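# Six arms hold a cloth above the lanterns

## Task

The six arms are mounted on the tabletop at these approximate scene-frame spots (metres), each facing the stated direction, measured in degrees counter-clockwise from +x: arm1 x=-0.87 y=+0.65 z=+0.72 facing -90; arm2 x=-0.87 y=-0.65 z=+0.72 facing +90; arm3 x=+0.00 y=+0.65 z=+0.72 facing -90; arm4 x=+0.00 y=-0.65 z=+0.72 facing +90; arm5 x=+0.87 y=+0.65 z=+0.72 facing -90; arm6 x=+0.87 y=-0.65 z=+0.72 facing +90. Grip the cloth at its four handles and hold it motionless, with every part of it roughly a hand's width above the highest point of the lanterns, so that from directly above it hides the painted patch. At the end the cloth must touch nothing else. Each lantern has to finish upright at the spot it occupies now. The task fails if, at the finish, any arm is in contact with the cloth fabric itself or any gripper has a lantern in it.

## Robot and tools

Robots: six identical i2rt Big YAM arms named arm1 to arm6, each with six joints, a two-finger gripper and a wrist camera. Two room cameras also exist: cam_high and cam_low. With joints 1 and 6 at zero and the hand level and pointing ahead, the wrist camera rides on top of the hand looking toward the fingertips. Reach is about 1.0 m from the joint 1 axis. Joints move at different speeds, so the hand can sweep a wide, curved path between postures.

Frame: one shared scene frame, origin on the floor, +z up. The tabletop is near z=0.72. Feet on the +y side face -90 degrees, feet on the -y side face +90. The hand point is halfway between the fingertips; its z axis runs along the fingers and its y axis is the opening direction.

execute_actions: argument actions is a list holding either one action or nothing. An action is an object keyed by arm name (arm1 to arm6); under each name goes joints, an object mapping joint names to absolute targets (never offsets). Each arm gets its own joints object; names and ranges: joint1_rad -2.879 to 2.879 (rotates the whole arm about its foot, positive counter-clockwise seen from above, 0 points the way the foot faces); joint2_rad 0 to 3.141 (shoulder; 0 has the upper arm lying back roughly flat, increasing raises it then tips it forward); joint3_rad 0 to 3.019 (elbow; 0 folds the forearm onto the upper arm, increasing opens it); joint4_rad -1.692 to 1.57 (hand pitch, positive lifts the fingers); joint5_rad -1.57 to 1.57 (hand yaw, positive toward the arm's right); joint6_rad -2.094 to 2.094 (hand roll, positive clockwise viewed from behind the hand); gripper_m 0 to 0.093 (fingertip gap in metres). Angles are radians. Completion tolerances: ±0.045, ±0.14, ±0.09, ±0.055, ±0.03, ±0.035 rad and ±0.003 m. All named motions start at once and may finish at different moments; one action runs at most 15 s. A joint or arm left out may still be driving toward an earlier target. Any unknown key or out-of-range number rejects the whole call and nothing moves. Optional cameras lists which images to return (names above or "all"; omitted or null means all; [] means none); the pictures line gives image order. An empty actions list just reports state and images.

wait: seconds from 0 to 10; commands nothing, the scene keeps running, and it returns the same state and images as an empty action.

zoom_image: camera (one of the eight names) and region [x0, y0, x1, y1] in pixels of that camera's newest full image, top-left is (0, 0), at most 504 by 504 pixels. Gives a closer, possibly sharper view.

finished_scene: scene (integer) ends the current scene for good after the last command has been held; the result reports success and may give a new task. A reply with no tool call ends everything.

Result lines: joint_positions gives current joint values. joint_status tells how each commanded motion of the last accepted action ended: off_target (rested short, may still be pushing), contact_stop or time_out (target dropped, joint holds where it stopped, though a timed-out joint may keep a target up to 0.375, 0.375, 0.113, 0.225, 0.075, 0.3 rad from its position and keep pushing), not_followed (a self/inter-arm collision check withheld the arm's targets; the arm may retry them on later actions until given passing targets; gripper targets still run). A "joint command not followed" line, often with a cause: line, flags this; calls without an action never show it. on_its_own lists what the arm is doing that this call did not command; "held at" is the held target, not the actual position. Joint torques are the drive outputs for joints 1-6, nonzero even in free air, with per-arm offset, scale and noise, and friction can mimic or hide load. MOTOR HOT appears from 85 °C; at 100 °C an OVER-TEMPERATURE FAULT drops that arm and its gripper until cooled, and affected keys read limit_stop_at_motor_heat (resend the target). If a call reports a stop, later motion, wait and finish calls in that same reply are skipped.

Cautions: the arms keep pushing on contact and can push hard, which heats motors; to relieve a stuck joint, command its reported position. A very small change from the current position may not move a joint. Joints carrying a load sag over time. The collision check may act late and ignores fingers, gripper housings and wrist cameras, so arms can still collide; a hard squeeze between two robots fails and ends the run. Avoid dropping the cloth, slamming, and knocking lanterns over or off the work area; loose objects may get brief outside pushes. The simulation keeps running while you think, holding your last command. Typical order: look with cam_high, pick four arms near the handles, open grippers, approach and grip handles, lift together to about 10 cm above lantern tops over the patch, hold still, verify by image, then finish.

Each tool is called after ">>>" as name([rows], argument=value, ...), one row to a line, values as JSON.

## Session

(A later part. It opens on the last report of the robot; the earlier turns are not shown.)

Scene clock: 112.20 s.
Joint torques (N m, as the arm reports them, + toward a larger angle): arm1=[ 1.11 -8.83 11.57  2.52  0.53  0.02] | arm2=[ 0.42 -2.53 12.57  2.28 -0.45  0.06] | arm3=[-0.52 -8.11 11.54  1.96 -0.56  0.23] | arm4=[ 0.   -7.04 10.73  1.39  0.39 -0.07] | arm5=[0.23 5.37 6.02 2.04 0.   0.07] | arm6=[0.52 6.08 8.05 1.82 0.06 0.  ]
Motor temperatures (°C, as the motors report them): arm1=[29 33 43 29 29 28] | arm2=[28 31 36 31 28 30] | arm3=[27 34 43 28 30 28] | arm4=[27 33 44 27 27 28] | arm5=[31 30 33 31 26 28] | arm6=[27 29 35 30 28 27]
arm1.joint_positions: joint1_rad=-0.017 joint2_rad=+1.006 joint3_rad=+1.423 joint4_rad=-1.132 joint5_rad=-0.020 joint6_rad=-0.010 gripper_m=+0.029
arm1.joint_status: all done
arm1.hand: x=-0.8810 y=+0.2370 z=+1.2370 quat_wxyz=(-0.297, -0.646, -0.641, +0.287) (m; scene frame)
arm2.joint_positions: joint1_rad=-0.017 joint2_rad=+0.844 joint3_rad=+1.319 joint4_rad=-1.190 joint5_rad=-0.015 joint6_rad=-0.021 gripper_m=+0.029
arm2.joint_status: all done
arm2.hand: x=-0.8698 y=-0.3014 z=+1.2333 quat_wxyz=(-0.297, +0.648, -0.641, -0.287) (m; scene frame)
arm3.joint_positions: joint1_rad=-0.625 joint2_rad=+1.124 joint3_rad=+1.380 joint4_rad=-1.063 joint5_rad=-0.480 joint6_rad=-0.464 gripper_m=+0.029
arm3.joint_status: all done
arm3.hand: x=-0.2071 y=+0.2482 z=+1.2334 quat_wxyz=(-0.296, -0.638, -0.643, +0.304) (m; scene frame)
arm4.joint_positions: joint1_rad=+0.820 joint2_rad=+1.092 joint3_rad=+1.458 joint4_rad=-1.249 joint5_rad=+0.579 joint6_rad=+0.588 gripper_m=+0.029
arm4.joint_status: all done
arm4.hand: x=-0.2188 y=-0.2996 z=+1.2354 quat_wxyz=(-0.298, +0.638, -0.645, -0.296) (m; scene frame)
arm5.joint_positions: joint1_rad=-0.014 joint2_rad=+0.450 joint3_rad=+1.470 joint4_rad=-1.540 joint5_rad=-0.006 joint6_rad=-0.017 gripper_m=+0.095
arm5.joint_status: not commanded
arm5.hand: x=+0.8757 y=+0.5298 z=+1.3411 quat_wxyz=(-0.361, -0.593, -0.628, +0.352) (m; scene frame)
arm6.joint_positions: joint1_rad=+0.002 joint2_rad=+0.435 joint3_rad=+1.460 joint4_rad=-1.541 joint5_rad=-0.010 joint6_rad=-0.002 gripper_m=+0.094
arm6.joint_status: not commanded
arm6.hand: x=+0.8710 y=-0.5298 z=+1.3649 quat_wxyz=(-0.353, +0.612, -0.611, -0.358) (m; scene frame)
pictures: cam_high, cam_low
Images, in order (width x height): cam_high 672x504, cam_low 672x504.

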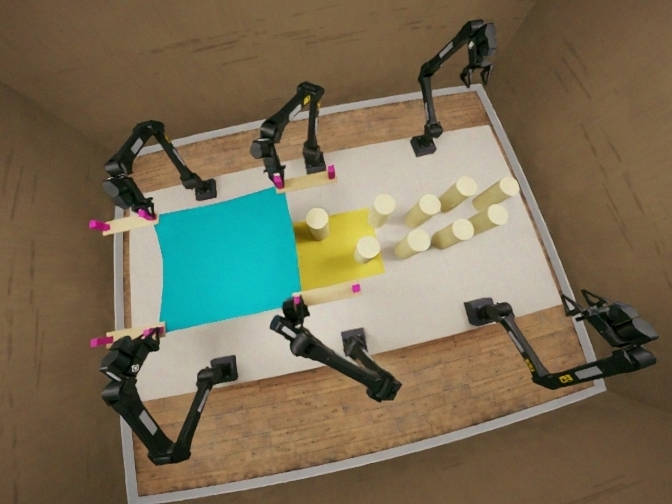

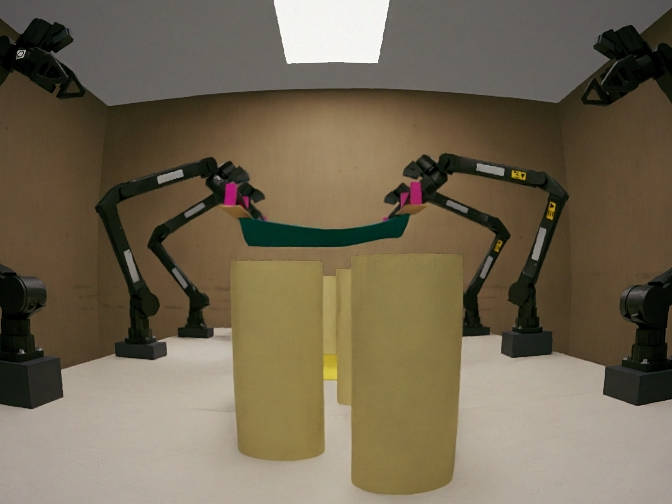

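>>> execute_actions([
  {"arm1":{"joints":{"joint1_rad":0.66,"joint2_rad":1.14,"joint3_rad":1.615,"joint4_rad":-1.21,"joint5_rad":0.492,"joint6_rad":0.456}},"arm2":{"joints":{"joint1_rad":-0.805,"joint2_rad":1.05,"joint3_rad":1.535,"joint4_rad":-1.29,"joint5_rad":-0.594,"joint6_rad":-0.59}},"arm3":{"joints":{"joint1_rad":0.065,"joint2_rad":0.92,"joint3_rad":1.24,"joint4_rad":-0.995,"joint5_rad":0.015,"joint6_rad":0.035}},"arm4":{"joints":{"joint1_rad":0.055,"joint2_rad":0.82,"joint3_rad":1.295,"joint4_rad":-1.15,"joint5_rad":0.028,"joint6_rad":0.0}}},
], cameras=["cam_low"])

>>> execute_actions([
  {"arm1":{"joints":{"joint1_rad":0.972,"joint2_rad":1.5,"joint3_rad":1.94,"joint4_rad":-1.35,"joint5_rad":0.69,"joint6_rad":0.745}},"arm2":{"joints":{"joint1_rad":-1.085,"joint2_rad":1.448,"joint3_rad":1.875,"joint4_rad":-1.425,"joint5_rad":-0.754,"joint6_rad":-0.89}},"arm3":{"joints":{"joint1_rad":0.665,"joint2_rad":1.06,"joint3_rad":1.365,"joint4_rad":-1.045,"joint5_rad":0.458,"joint6_rad":0.455}},"arm4":{"joints":{"joint1_rad":-0.685,"joint2_rad":0.98,"joint3_rad":1.415,"joint4_rad":-1.22,"joint5_rad":-0.515,"joint6_rad":-0.525}}},
], cameras=["cam_low"])

>>> execute_actions([
  {"arm1":{"joints":{"joint1_rad":1.145,"joint2_rad":1.86,"joint3_rad":2.255,"joint4_rad":-1.425,"joint5_rad":0.78,"joint6_rad":0.94}},"arm2":{"joints":{"joint1_rad":-1.23,"joint2_rad":1.825,"joint3_rad":2.18,"joint4_rad":-1.465,"joint5_rad":-0.81,"joint6_rad":-1.06}},"arm3":{"joints":{"joint1_rad":1.01,"joint2_rad":1.381,"joint3_rad":1.435,"joint4_rad":-0.94,"joint5_rad":0.668,"joint6_rad":0.764}},"arm4":{"joints":{"joint1_rad":-1.03,"joint2_rad":1.325,"joint3_rad":1.475,"joint4_rad":-1.11,"joint5_rad":-0.715,"joint6_rad":-0.862}}},
], cameras=["cam_high","cam_low","arm1_cam_wrist","arm2_cam_wrist","arm3_cam_wrist","arm4_cam_wrist"])

Scene clock: 137.60 s.
Joint torques (N m, as the arm reports them, + toward a larger angle): arm1=[  0.72 -11.23  14.46   0.96   0.81  -0.03] | arm2=[ 0.29 -8.94 17.9   0.57 -0.63  0.08] | arm3=[ 0.96 -5.88 12.13  2.04 -0.25  0.19] | arm4=[-1.7  -3.55 10.88  1.54  0.09 -0.1 ] | arm5=[0.16 5.38 6.01 2.04 0.   0.07] | arm6=[0.51 5.99 8.1  1.86 0.05 0.  ]
Motor temperatures (°C, as the motors report them): arm1=[29 32 44 29 29 28] | arm2=[28 30 36 31 28 30] | arm3=[27 33 44 28 30 28] | arm4=[27 31 44 28 27 28] | arm5=[31 30 33 31 26 28] | arm6=[27 29 35 30 28 27]
arm1.joint_positions: joint1_rad=+0.661 joint2_rad=+1.158 joint3_rad=+1.551 joint4_rad=-1.195 joint5_rad=+0.479 joint6_rad=+0.461 gripper_m=+0.029
arm1.joint_status: all done
arm1.hand: x=-0.6685 y=+0.2493 z=+1.2472 quat_wxyz=(-0.308, -0.643, -0.638, +0.292) (m; scene frame)
arm2.joint_positions: joint1_rad=-0.805 joint2_rad=+1.081 joint3_rad=+1.458 joint4_rad=-1.271 joint5_rad=-0.586 joint6_rad=-0.594 gripper_m=+0.029
arm2.joint_status: all done
arm2.hand: x=-0.6545 y=-0.3068 z=+1.2316 quat_wxyz=(-0.296, +0.643, -0.643, -0.293) (m; scene frame)
arm3.joint_positions: joint1_rad=+0.048 joint2_rad=+0.931 joint3_rad=+1.230 joint4_rad=-0.999 joint5_rad=+0.024 joint6_rad=+0.012 gripper_m=+0.029
arm3.joint_status: all done
arm3.hand: x=+0.0044 y=+0.2471 z=+1.2273 quat_wxyz=(-0.295, -0.642, -0.640, +0.302) (m; scene frame)
arm4.joint_positions: joint1_rad=+0.067 joint2_rad=+0.828 joint3_rad=+1.292 joint4_rad=-1.158 joint5_rad=+0.023 joint6_rad=+0.026 gripper_m=+0.029
arm4.joint_status: all done
arm4.hand: x=-0.0076 y=-0.3037 z=+1.2377 quat_wxyz=(-0.297, +0.641, -0.640, -0.303) (m; scene frame)
arm5.joint_positions: joint1_rad=-0.014 joint2_rad=+0.450 joint3_rad=+1.470 joint4_rad=-1.540 joint5_rad=-0.006 joint6_rad=-0.017 gripper_m=+0.095
arm5.joint_status: not commanded
arm5.hand: x=+0.8757 y=+0.5298 z=+1.3411 quat_wxyz=(-0.361, -0.593, -0.628, +0.352) (m; scene frame)
arm6.joint_positions: joint1_rad=+0.002 joint2_rad=+0.435 joint3_rad=+1.460 joint4_rad=-1.541 joint5_rad=-0.010 joint6_rad=-0.002 gripper_m=+0.094
arm6.joint_status: not commanded
arm6.hand: x=+0.8710 y=-0.5298 z=+1.3649 quat_wxyz=(-0.353, +0.612, -0.611, -0.358) (m; scene frame)
pictures: cam_low
Images, in order (width x height): cam_low 672x504.

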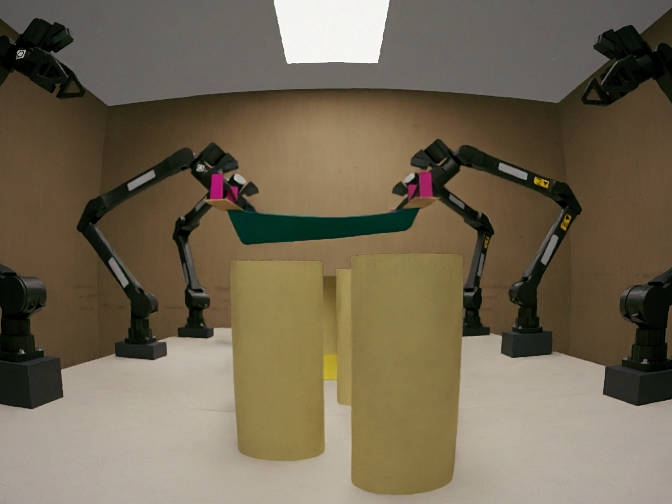

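Scene clock: 139.13 s.
Joint torques (N m, as the arm reports them, + toward a larger angle): arm1=[  1.14 -18.98  13.8    0.53   0.75   0.  ] | arm2=[  0.14 -15.71  17.21   0.18  -0.69   0.08] | arm3=[ 1.05 -9.19 16.3   1.18 -0.17  0.2 ] | arm4=[-2.2  -6.42 16.38  0.58 -0.1  -0.08] | arm5=[0.23 5.36 6.03 2.04 0.   0.07] | arm6=[0.47 5.96 8.04 1.89 0.06 0.  ]
Motor temperatures (°C, as the motors report them): arm1=[29 32 45 29 29 28] | arm2=[28 30 37 31 28 30] | arm3=[27 33 45 28 30 28] | arm4=[27 31 45 28 27 28] | arm5=[31 30 33 31 26 28] | arm6=[27 29 35 30 28 27]
arm1.joint_positions: joint1_rad=+0.974 joint2_rad=+1.531 joint3_rad=+1.883 joint4_rad=-1.332 joint5_rad=+0.683 joint6_rad=+0.750 gripper_m=+0.029
arm1.joint_status: all done
arm1.hand: x=-0.4843 y=+0.2480 z=+1.2323 quat_wxyz=(-0.300, -0.642, -0.641, +0.295) (m; scene frame)
arm2.joint_positions: joint1_rad=-1.084 joint2_rad=+1.481 joint3_rad=+1.804 joint4_rad=-1.401 joint5_rad=-0.748 joint6_rad=-0.896 gripper_m=+0.029
arm2.joint_status: all done
arm2.hand: x=-0.4752 y=-0.3073 z=+1.2247 quat_wxyz=(-0.297, +0.645, -0.640, -0.295) (m; scene frame)
arm3.joint_positions: joint1_rad=+0.644 joint2_rad=+1.081 joint3_rad=+1.310 joint4_rad=-1.034 joint5_rad=+0.469 joint6_rad=+0.431 gripper_m=+0.029
arm3.joint_status: all done
arm3.hand: x=+0.1872 y=+0.2515 z=+1.2179 quat_wxyz=(-0.295, -0.643, -0.639, +0.303) (m; scene frame)
arm4.joint_positions: joint1_rad=-0.667 joint2_rad=+0.998 joint3_rad=+1.353 joint4_rad=-1.207 joint5_rad=-0.522 joint6_rad=-0.500 gripper_m=+0.029
arm4.joint_status: all done
arm4.hand: x=+0.1785 y=-0.3049 z=+1.2194 quat_wxyz=(-0.288, +0.643, -0.642, -0.302) (m; scene frame)
arm5.joint_positions: joint1_rad=-0.014 joint2_rad=+0.450 joint3_rad=+1.470 joint4_rad=-1.540 joint5_rad=-0.006 joint6_rad=-0.017 gripper_m=+0.095
arm5.joint_status: not commanded
arm5.hand: x=+0.8757 y=+0.5298 z=+1.3411 quat_wxyz=(-0.361, -0.593, -0.628, +0.352) (m; scene frame)
arm6.joint_positions: joint1_rad=+0.002 joint2_rad=+0.435 joint3_rad=+1.460 joint4_rad=-1.541 joint5_rad=-0.010 joint6_rad=-0.002 gripper_m=+0.094
arm6.joint_status: not commanded
arm6.hand: x=+0.8710 y=-0.5298 z=+1.3649 quat_wxyz=(-0.353, +0.612, -0.611, -0.358) (m; scene frame)
pictures: cam_low
Images, in order (width x height): cam_low 672x504.

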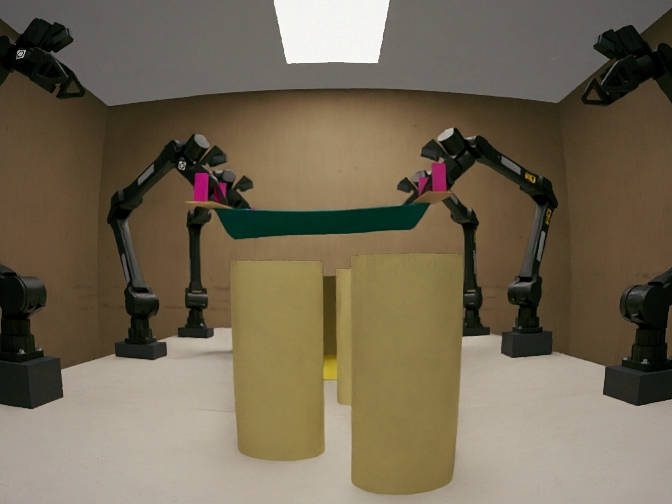

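Scene clock: 140.60 s.
Joint torques (N m, as the arm reports them, + toward a larger angle): arm1=[  1.58 -26.68  13.21  -0.04   0.84  -0.05] | arm2=[ -1.46 -22.87  16.29   0.07  -0.63   0.15] | arm3=[  2.6  -14.4   13.91   2.41  -0.24   0.27] | arm4=[ -3.38 -11.25  13.95   1.69  -0.04  -0.09] | arm5=[ 0.21  5.39  6.03  2.05 -0.01  0.07] | arm6=[0.56 6.08 8.03 1.83 0.06 0.  ]
Motor temperatures (°C, as the motors report them): arm1=[29 32 45 29 29 28] | arm2=[28 31 37 31 28 30] | arm3=[27 33 45 28 30 28] | arm4=[27 31 45 28 27 28] | arm5=[31 30 33 31 26 28] | arm6=[27 29 35 30 28 27]
arm1.joint_positions: joint1_rad=+1.133 joint2_rad=+1.911 joint3_rad=+2.205 joint4_rad=-1.397 joint5_rad=+0.771 joint6_rad=+0.949 gripper_m=+0.029
arm1.joint_status: all done
arm1.hand: x=-0.3230 y=+0.2544 z=+1.1617 quat_wxyz=(-0.302, -0.647, -0.635, +0.296) (m; scene frame)
arm2.joint_positions: joint1_rad=-1.212 joint2_rad=+1.864 joint3_rad=+2.121 joint4_rad=-1.443 joint5_rad=-0.807 joint6_rad=-1.070 gripper_m=+0.029
arm2.joint_status: all done
arm2.hand: x=-0.3188 y=-0.3108 z=+1.1592 quat_wxyz=(-0.302, +0.649, -0.633, -0.294) (m; scene frame)
arm3.joint_positions: joint1_rad=+0.971 joint2_rad=+1.399 joint3_rad=+1.406 joint4_rad=-0.968 joint5_rad=+0.686 joint6_rad=+0.737 gripper_m=+0.029
arm3.joint_status: all done
arm3.hand: x=+0.3612 y=+0.2539 z=+1.1458 quat_wxyz=(-0.300, -0.644, -0.634, +0.306) (m; scene frame)
arm4.joint_positions: joint1_rad=-0.996 joint2_rad=+1.334 joint3_rad=+1.441 joint4_rad=-1.136 joint5_rad=-0.728 joint6_rad=-0.834 gripper_m=+0.029
arm4.joint_status: all done
arm4.hand: x=+0.3550 y=-0.3022 z=+1.1504 quat_wxyz=(-0.296, +0.646, -0.635, -0.304) (m; scene frame)
arm5.joint_positions: joint1_rad=-0.014 joint2_rad=+0.450 joint3_rad=+1.470 joint4_rad=-1.540 joint5_rad=-0.006 joint6_rad=-0.017 gripper_m=+0.095
arm5.joint_status: not commanded
arm5.hand: x=+0.8757 y=+0.5298 z=+1.3411 quat_wxyz=(-0.361, -0.593, -0.628, +0.352) (m; scene frame)
arm6.joint_positions: joint1_rad=+0.002 joint2_rad=+0.435 joint3_rad=+1.460 joint4_rad=-1.541 joint5_rad=-0.010 joint6_rad=-0.002 gripper_m=+0.094
arm6.joint_status: not commanded
arm6.hand: x=+0.8710 y=-0.5298 z=+1.3649 quat_wxyz=(-0.353, +0.612, -0.611, -0.358) (m; scene frame)
pictures: arm1_cam_wrist, arm2_cam_wrist, arm3_cam_wrist, arm4_cam_wrist, cam_high, cam_low
Images, in order (width x height): arm1_cam_wrist 616x616, arm2_cam_wrist 616x616, arm3_cam_wrist 616x616, arm4_cam_wrist 616x616, cam_high 672x504, cam_low 672x504.

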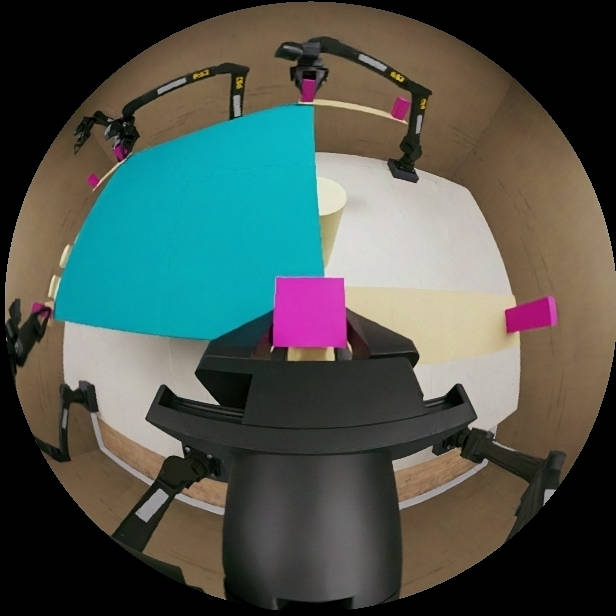

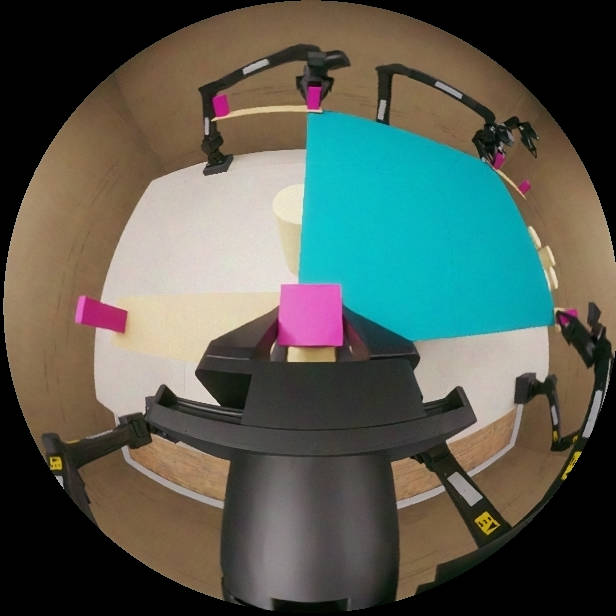

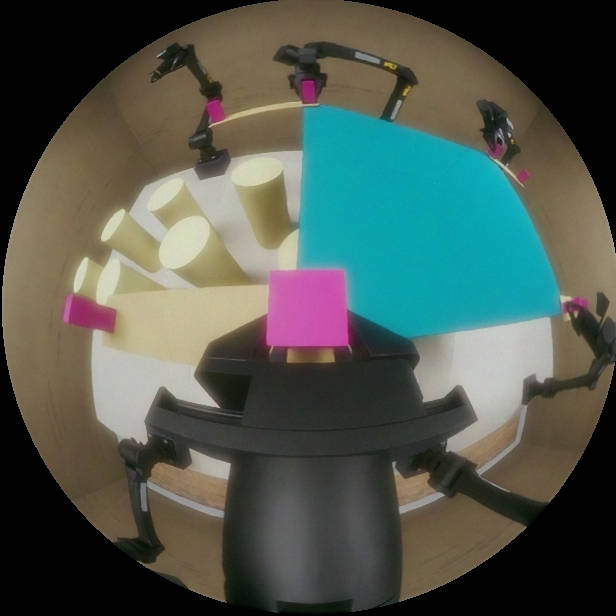

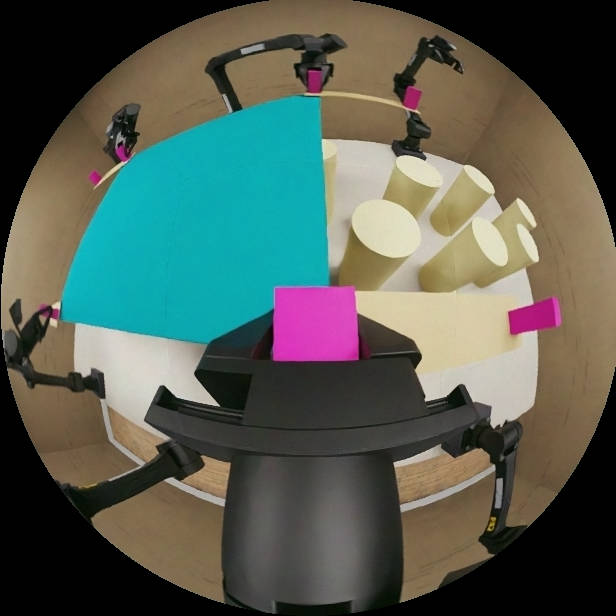

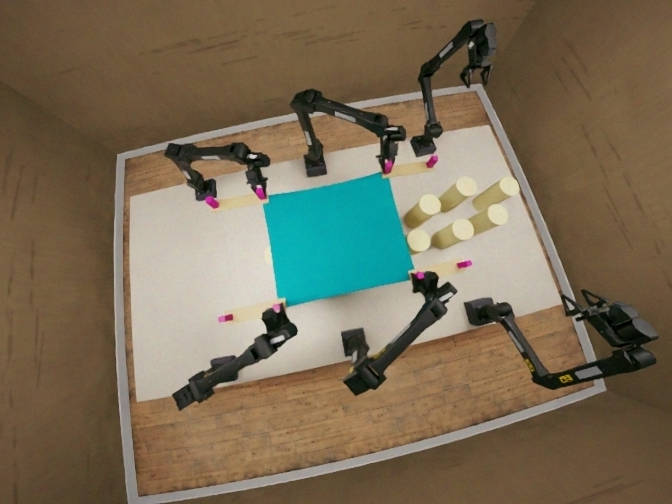

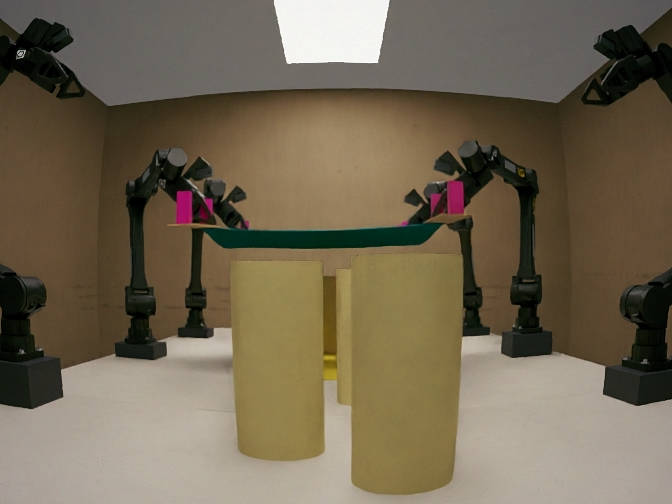

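Let me check how the cloth has settled before finishing.

>>> execute_actions(actions=[], cameras=["cam_low","arm5_cam_wrist"])

Scene clock: 143.20 s.
Joint torques (N m, as the arm reports them, + toward a larger angle): arm1=[  2.03 -26.16  13.31  -0.08   0.85  -0.04] | arm2=[ -1.42 -22.92  16.25   0.08  -0.63   0.15] | arm3=[  2.22 -14.63  13.79   2.39  -0.22   0.26] | arm4=[ -3.43 -10.61  13.88   1.67  -0.03  -0.11] | arm5=[0.2  5.37 6.05 2.05 0.   0.07] | arm6=[0.52 5.88 8.08 1.83 0.07 0.  ]
Motor temperatures (°C, as the motors report them): arm1=[29 33 45 29 29 28] | arm2=[28 31 37 31 28 30] | arm3=[27 33 45 28 30 28] | arm4=[27 31 46 28 27 28] | arm5=[31 30 33 31 26 28] | arm6=[27 29 35 30 28 27]
arm1.joint_positions: joint1_rad=+1.133 joint2_rad=+1.911 joint3_rad=+2.205 joint4_rad=-1.397 joint5_rad=+0.771 joint6_rad=+0.949 gripper_m=+0.029
arm1.joint_status: all done
arm1.hand: x=-0.3230 y=+0.2544 z=+1.1617 quat_wxyz=(-0.302, -0.647, -0.635, +0.296) (m; scene frame)
arm2.joint_positions: joint1_rad=-1.212 joint2_rad=+1.864 joint3_rad=+2.121 joint4_rad=-1.443 joint5_rad=-0.807 joint6_rad=-1.071 gripper_m=+0.029
arm2.joint_status: all done
arm2.hand: x=-0.3188 y=-0.3108 z=+1.1592 quat_wxyz=(-0.302, +0.649, -0.633, -0.294) (m; scene frame)
arm3.joint_positions: joint1_rad=+0.971 joint2_rad=+1.399 joint3_rad=+1.406 joint4_rad=-0.968 joint5_rad=+0.686 joint6_rad=+0.737 gripper_m=+0.029
arm3.joint_status: all done
arm3.hand: x=+0.3612 y=+0.2539 z=+1.1458 quat_wxyz=(-0.300, -0.644, -0.634, +0.305) (m; scene frame)
arm4.joint_positions: joint1_rad=-0.996 joint2_rad=+1.334 joint3_rad=+1.441 joint4_rad=-1.136 joint5_rad=-0.728 joint6_rad=-0.834 gripper_m=+0.029
arm4.joint_status: all done
arm4.hand: x=+0.3550 y=-0.3022 z=+1.1504 quat_wxyz=(-0.296, +0.646, -0.634, -0.304) (m; scene frame)
arm5.joint_positions: joint1_rad=-0.014 joint2_rad=+0.450 joint3_rad=+1.470 joint4_rad=-1.540 joint5_rad=-0.006 joint6_rad=-0.017 gripper_m=+0.095
arm5.joint_status: not commanded
arm5.hand: x=+0.8757 y=+0.5298 z=+1.3411 quat_wxyz=(-0.361, -0.593, -0.628, +0.352) (m; scene frame)
arm6.joint_positions: joint1_rad=+0.002 joint2_rad=+0.435 joint3_rad=+1.460 joint4_rad=-1.541 joint5_rad=-0.010 joint6_rad=-0.002 gripper_m=+0.094
arm6.joint_status: not commanded
arm6.hand: x=+0.8710 y=-0.5298 z=+1.3649 quat_wxyz=(-0.353, +0.612, -0.611, -0.358) (m; scene frame)
pictures: arm5_cam_wrist, cam_low
Images, in order (width x height): arm5_cam_wrist 616x616, cam_low 672x504.

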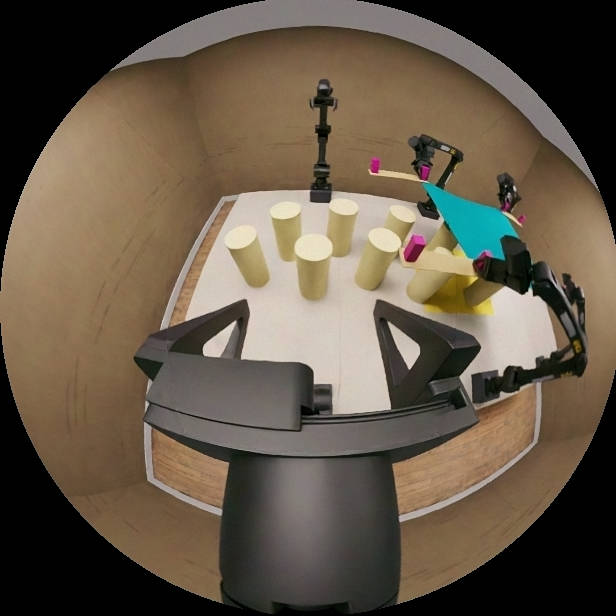

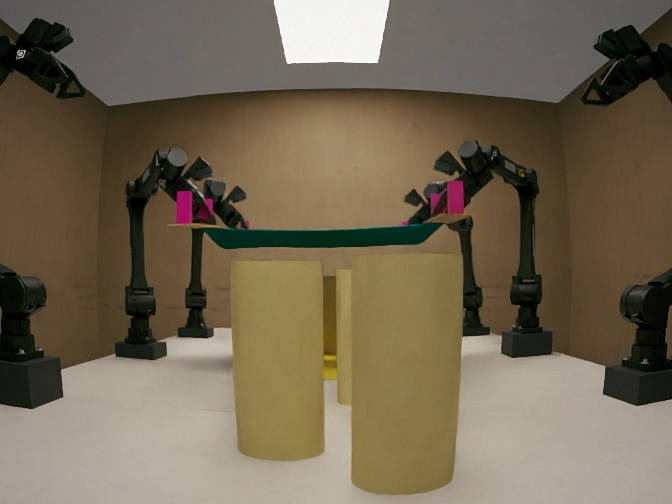

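>>> execute_actions(actions=[], cameras=["cam_high","cam_low"])

Scene clock: 152.13 s.
Joint torques (N m, as the arm reports them, + toward a larger angle): arm1=[  2.01 -25.98  13.26  -0.09   0.86  -0.02] | arm2=[ -1.42 -23.11  16.27   0.07  -0.63   0.15] | arm3=[  2.78 -14.67  13.87   2.45  -0.25   0.23] | arm4=[ -3.41 -10.64  13.93   1.68  -0.04  -0.11] | arm5=[0.15 5.39 6.02 2.02 0.   0.07] | arm6=[0.42 5.96 8.06 1.83 0.08 0.01]
Motor temperatures (°C, as the motors report them): arm1=[29 34 46 29 29 28] | arm2=[28 32 38 30 28 30] | arm3=[27 33 46 28 30 28] | arm4=[27 31 47 28 27 28] | arm5=[31 30 33 31 26 28] | arm6=[27 29 35 30 28 27]
arm1.joint_positions: joint1_rad=+1.133 joint2_rad=+1.911 joint3_rad=+2.205 joint4_rad=-1.397 joint5_rad=+0.771 joint6_rad=+0.949 gripper_m=+0.029
arm1.joint_status: all done
arm1.hand: x=-0.3230 y=+0.2544 z=+1.1617 quat_wxyz=(-0.302, -0.647, -0.635, +0.296) (m; scene frame)
arm2.joint_positions: joint1_rad=-1.212 joint2_rad=+1.864 joint3_rad=+2.121 joint4_rad=-1.443 joint5_rad=-0.807 joint6_rad=-1.071 gripper_m=+0.029
arm2.joint_status: all done
arm2.hand: x=-0.3188 y=-0.3108 z=+1.1592 quat_wxyz=(-0.302, +0.649, -0.633, -0.294) (m; scene frame)
arm3.joint_positions: joint1_rad=+0.971 joint2_rad=+1.399 joint3_rad=+1.406 joint4_rad=-0.968 joint5_rad=+0.686 joint6_rad=+0.737 gripper_m=+0.029
arm3.joint_status: all done
arm3.hand: x=+0.3612 y=+0.2539 z=+1.1458 quat_wxyz=(-0.300, -0.644, -0.634, +0.305) (m; scene frame)
arm4.joint_positions: joint1_rad=-0.996 joint2_rad=+1.334 joint3_rad=+1.441 joint4_rad=-1.136 joint5_rad=-0.728 joint6_rad=-0.834 gripper_m=+0.029
arm4.joint_status: all done
arm4.hand: x=+0.3550 y=-0.3022 z=+1.1504 quat_wxyz=(-0.296, +0.646, -0.634, -0.304) (m; scene frame)
arm5.joint_positions: joint1_rad=-0.014 joint2_rad=+0.450 joint3_rad=+1.470 joint4_rad=-1.540 joint5_rad=-0.006 joint6_rad=-0.017 gripper_m=+0.095
arm5.joint_status: not commanded
arm5.hand: x=+0.8757 y=+0.5298 z=+1.3411 quat_wxyz=(-0.361, -0.593, -0.628, +0.352) (m; scene frame)
arm6.joint_positions: joint1_rad=+0.002 joint2_rad=+0.435 joint3_rad=+1.460 joint4_rad=-1.541 joint5_rad=-0.010 joint6_rad=-0.002 gripper_m=+0.094
arm6.joint_status: not commanded
arm6.hand: x=+0.8710 y=-0.5298 z=+1.3649 quat_wxyz=(-0.353, +0.612, -0.611, -0.358) (m; scene frame)
pictures: cam_high, cam_low
Images, in order (width x height): cam_high 672x504, cam_low 672x504.

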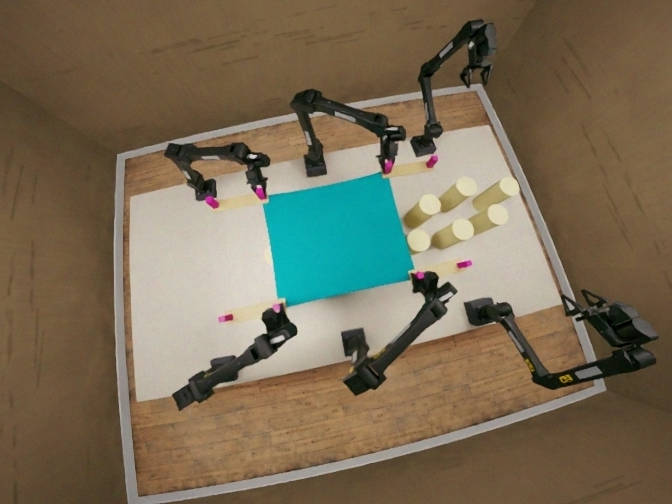

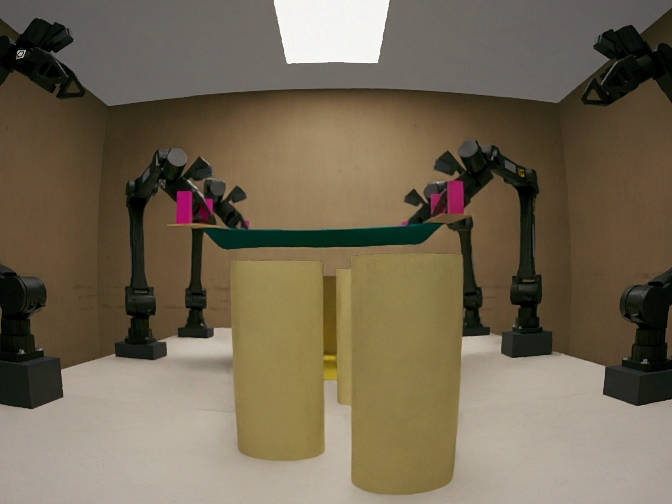

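>>> zoom_image(camera="cam_high", region=[200, 160, 460, 330])

Region (200, 160, 460, 330) of cam_high's 672x504 image, scaled by 1.938, with more detail than that image has; it fills the top 330 rows of this view, and the rest is white.

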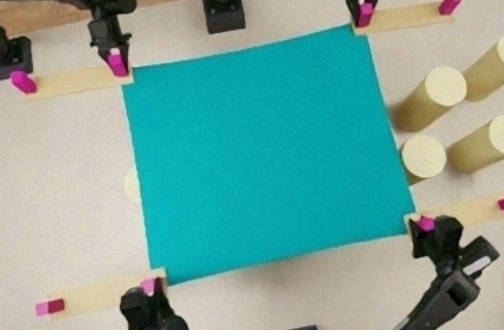

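>>> finished_scene(scene=2)

The scene is finished: the task was done.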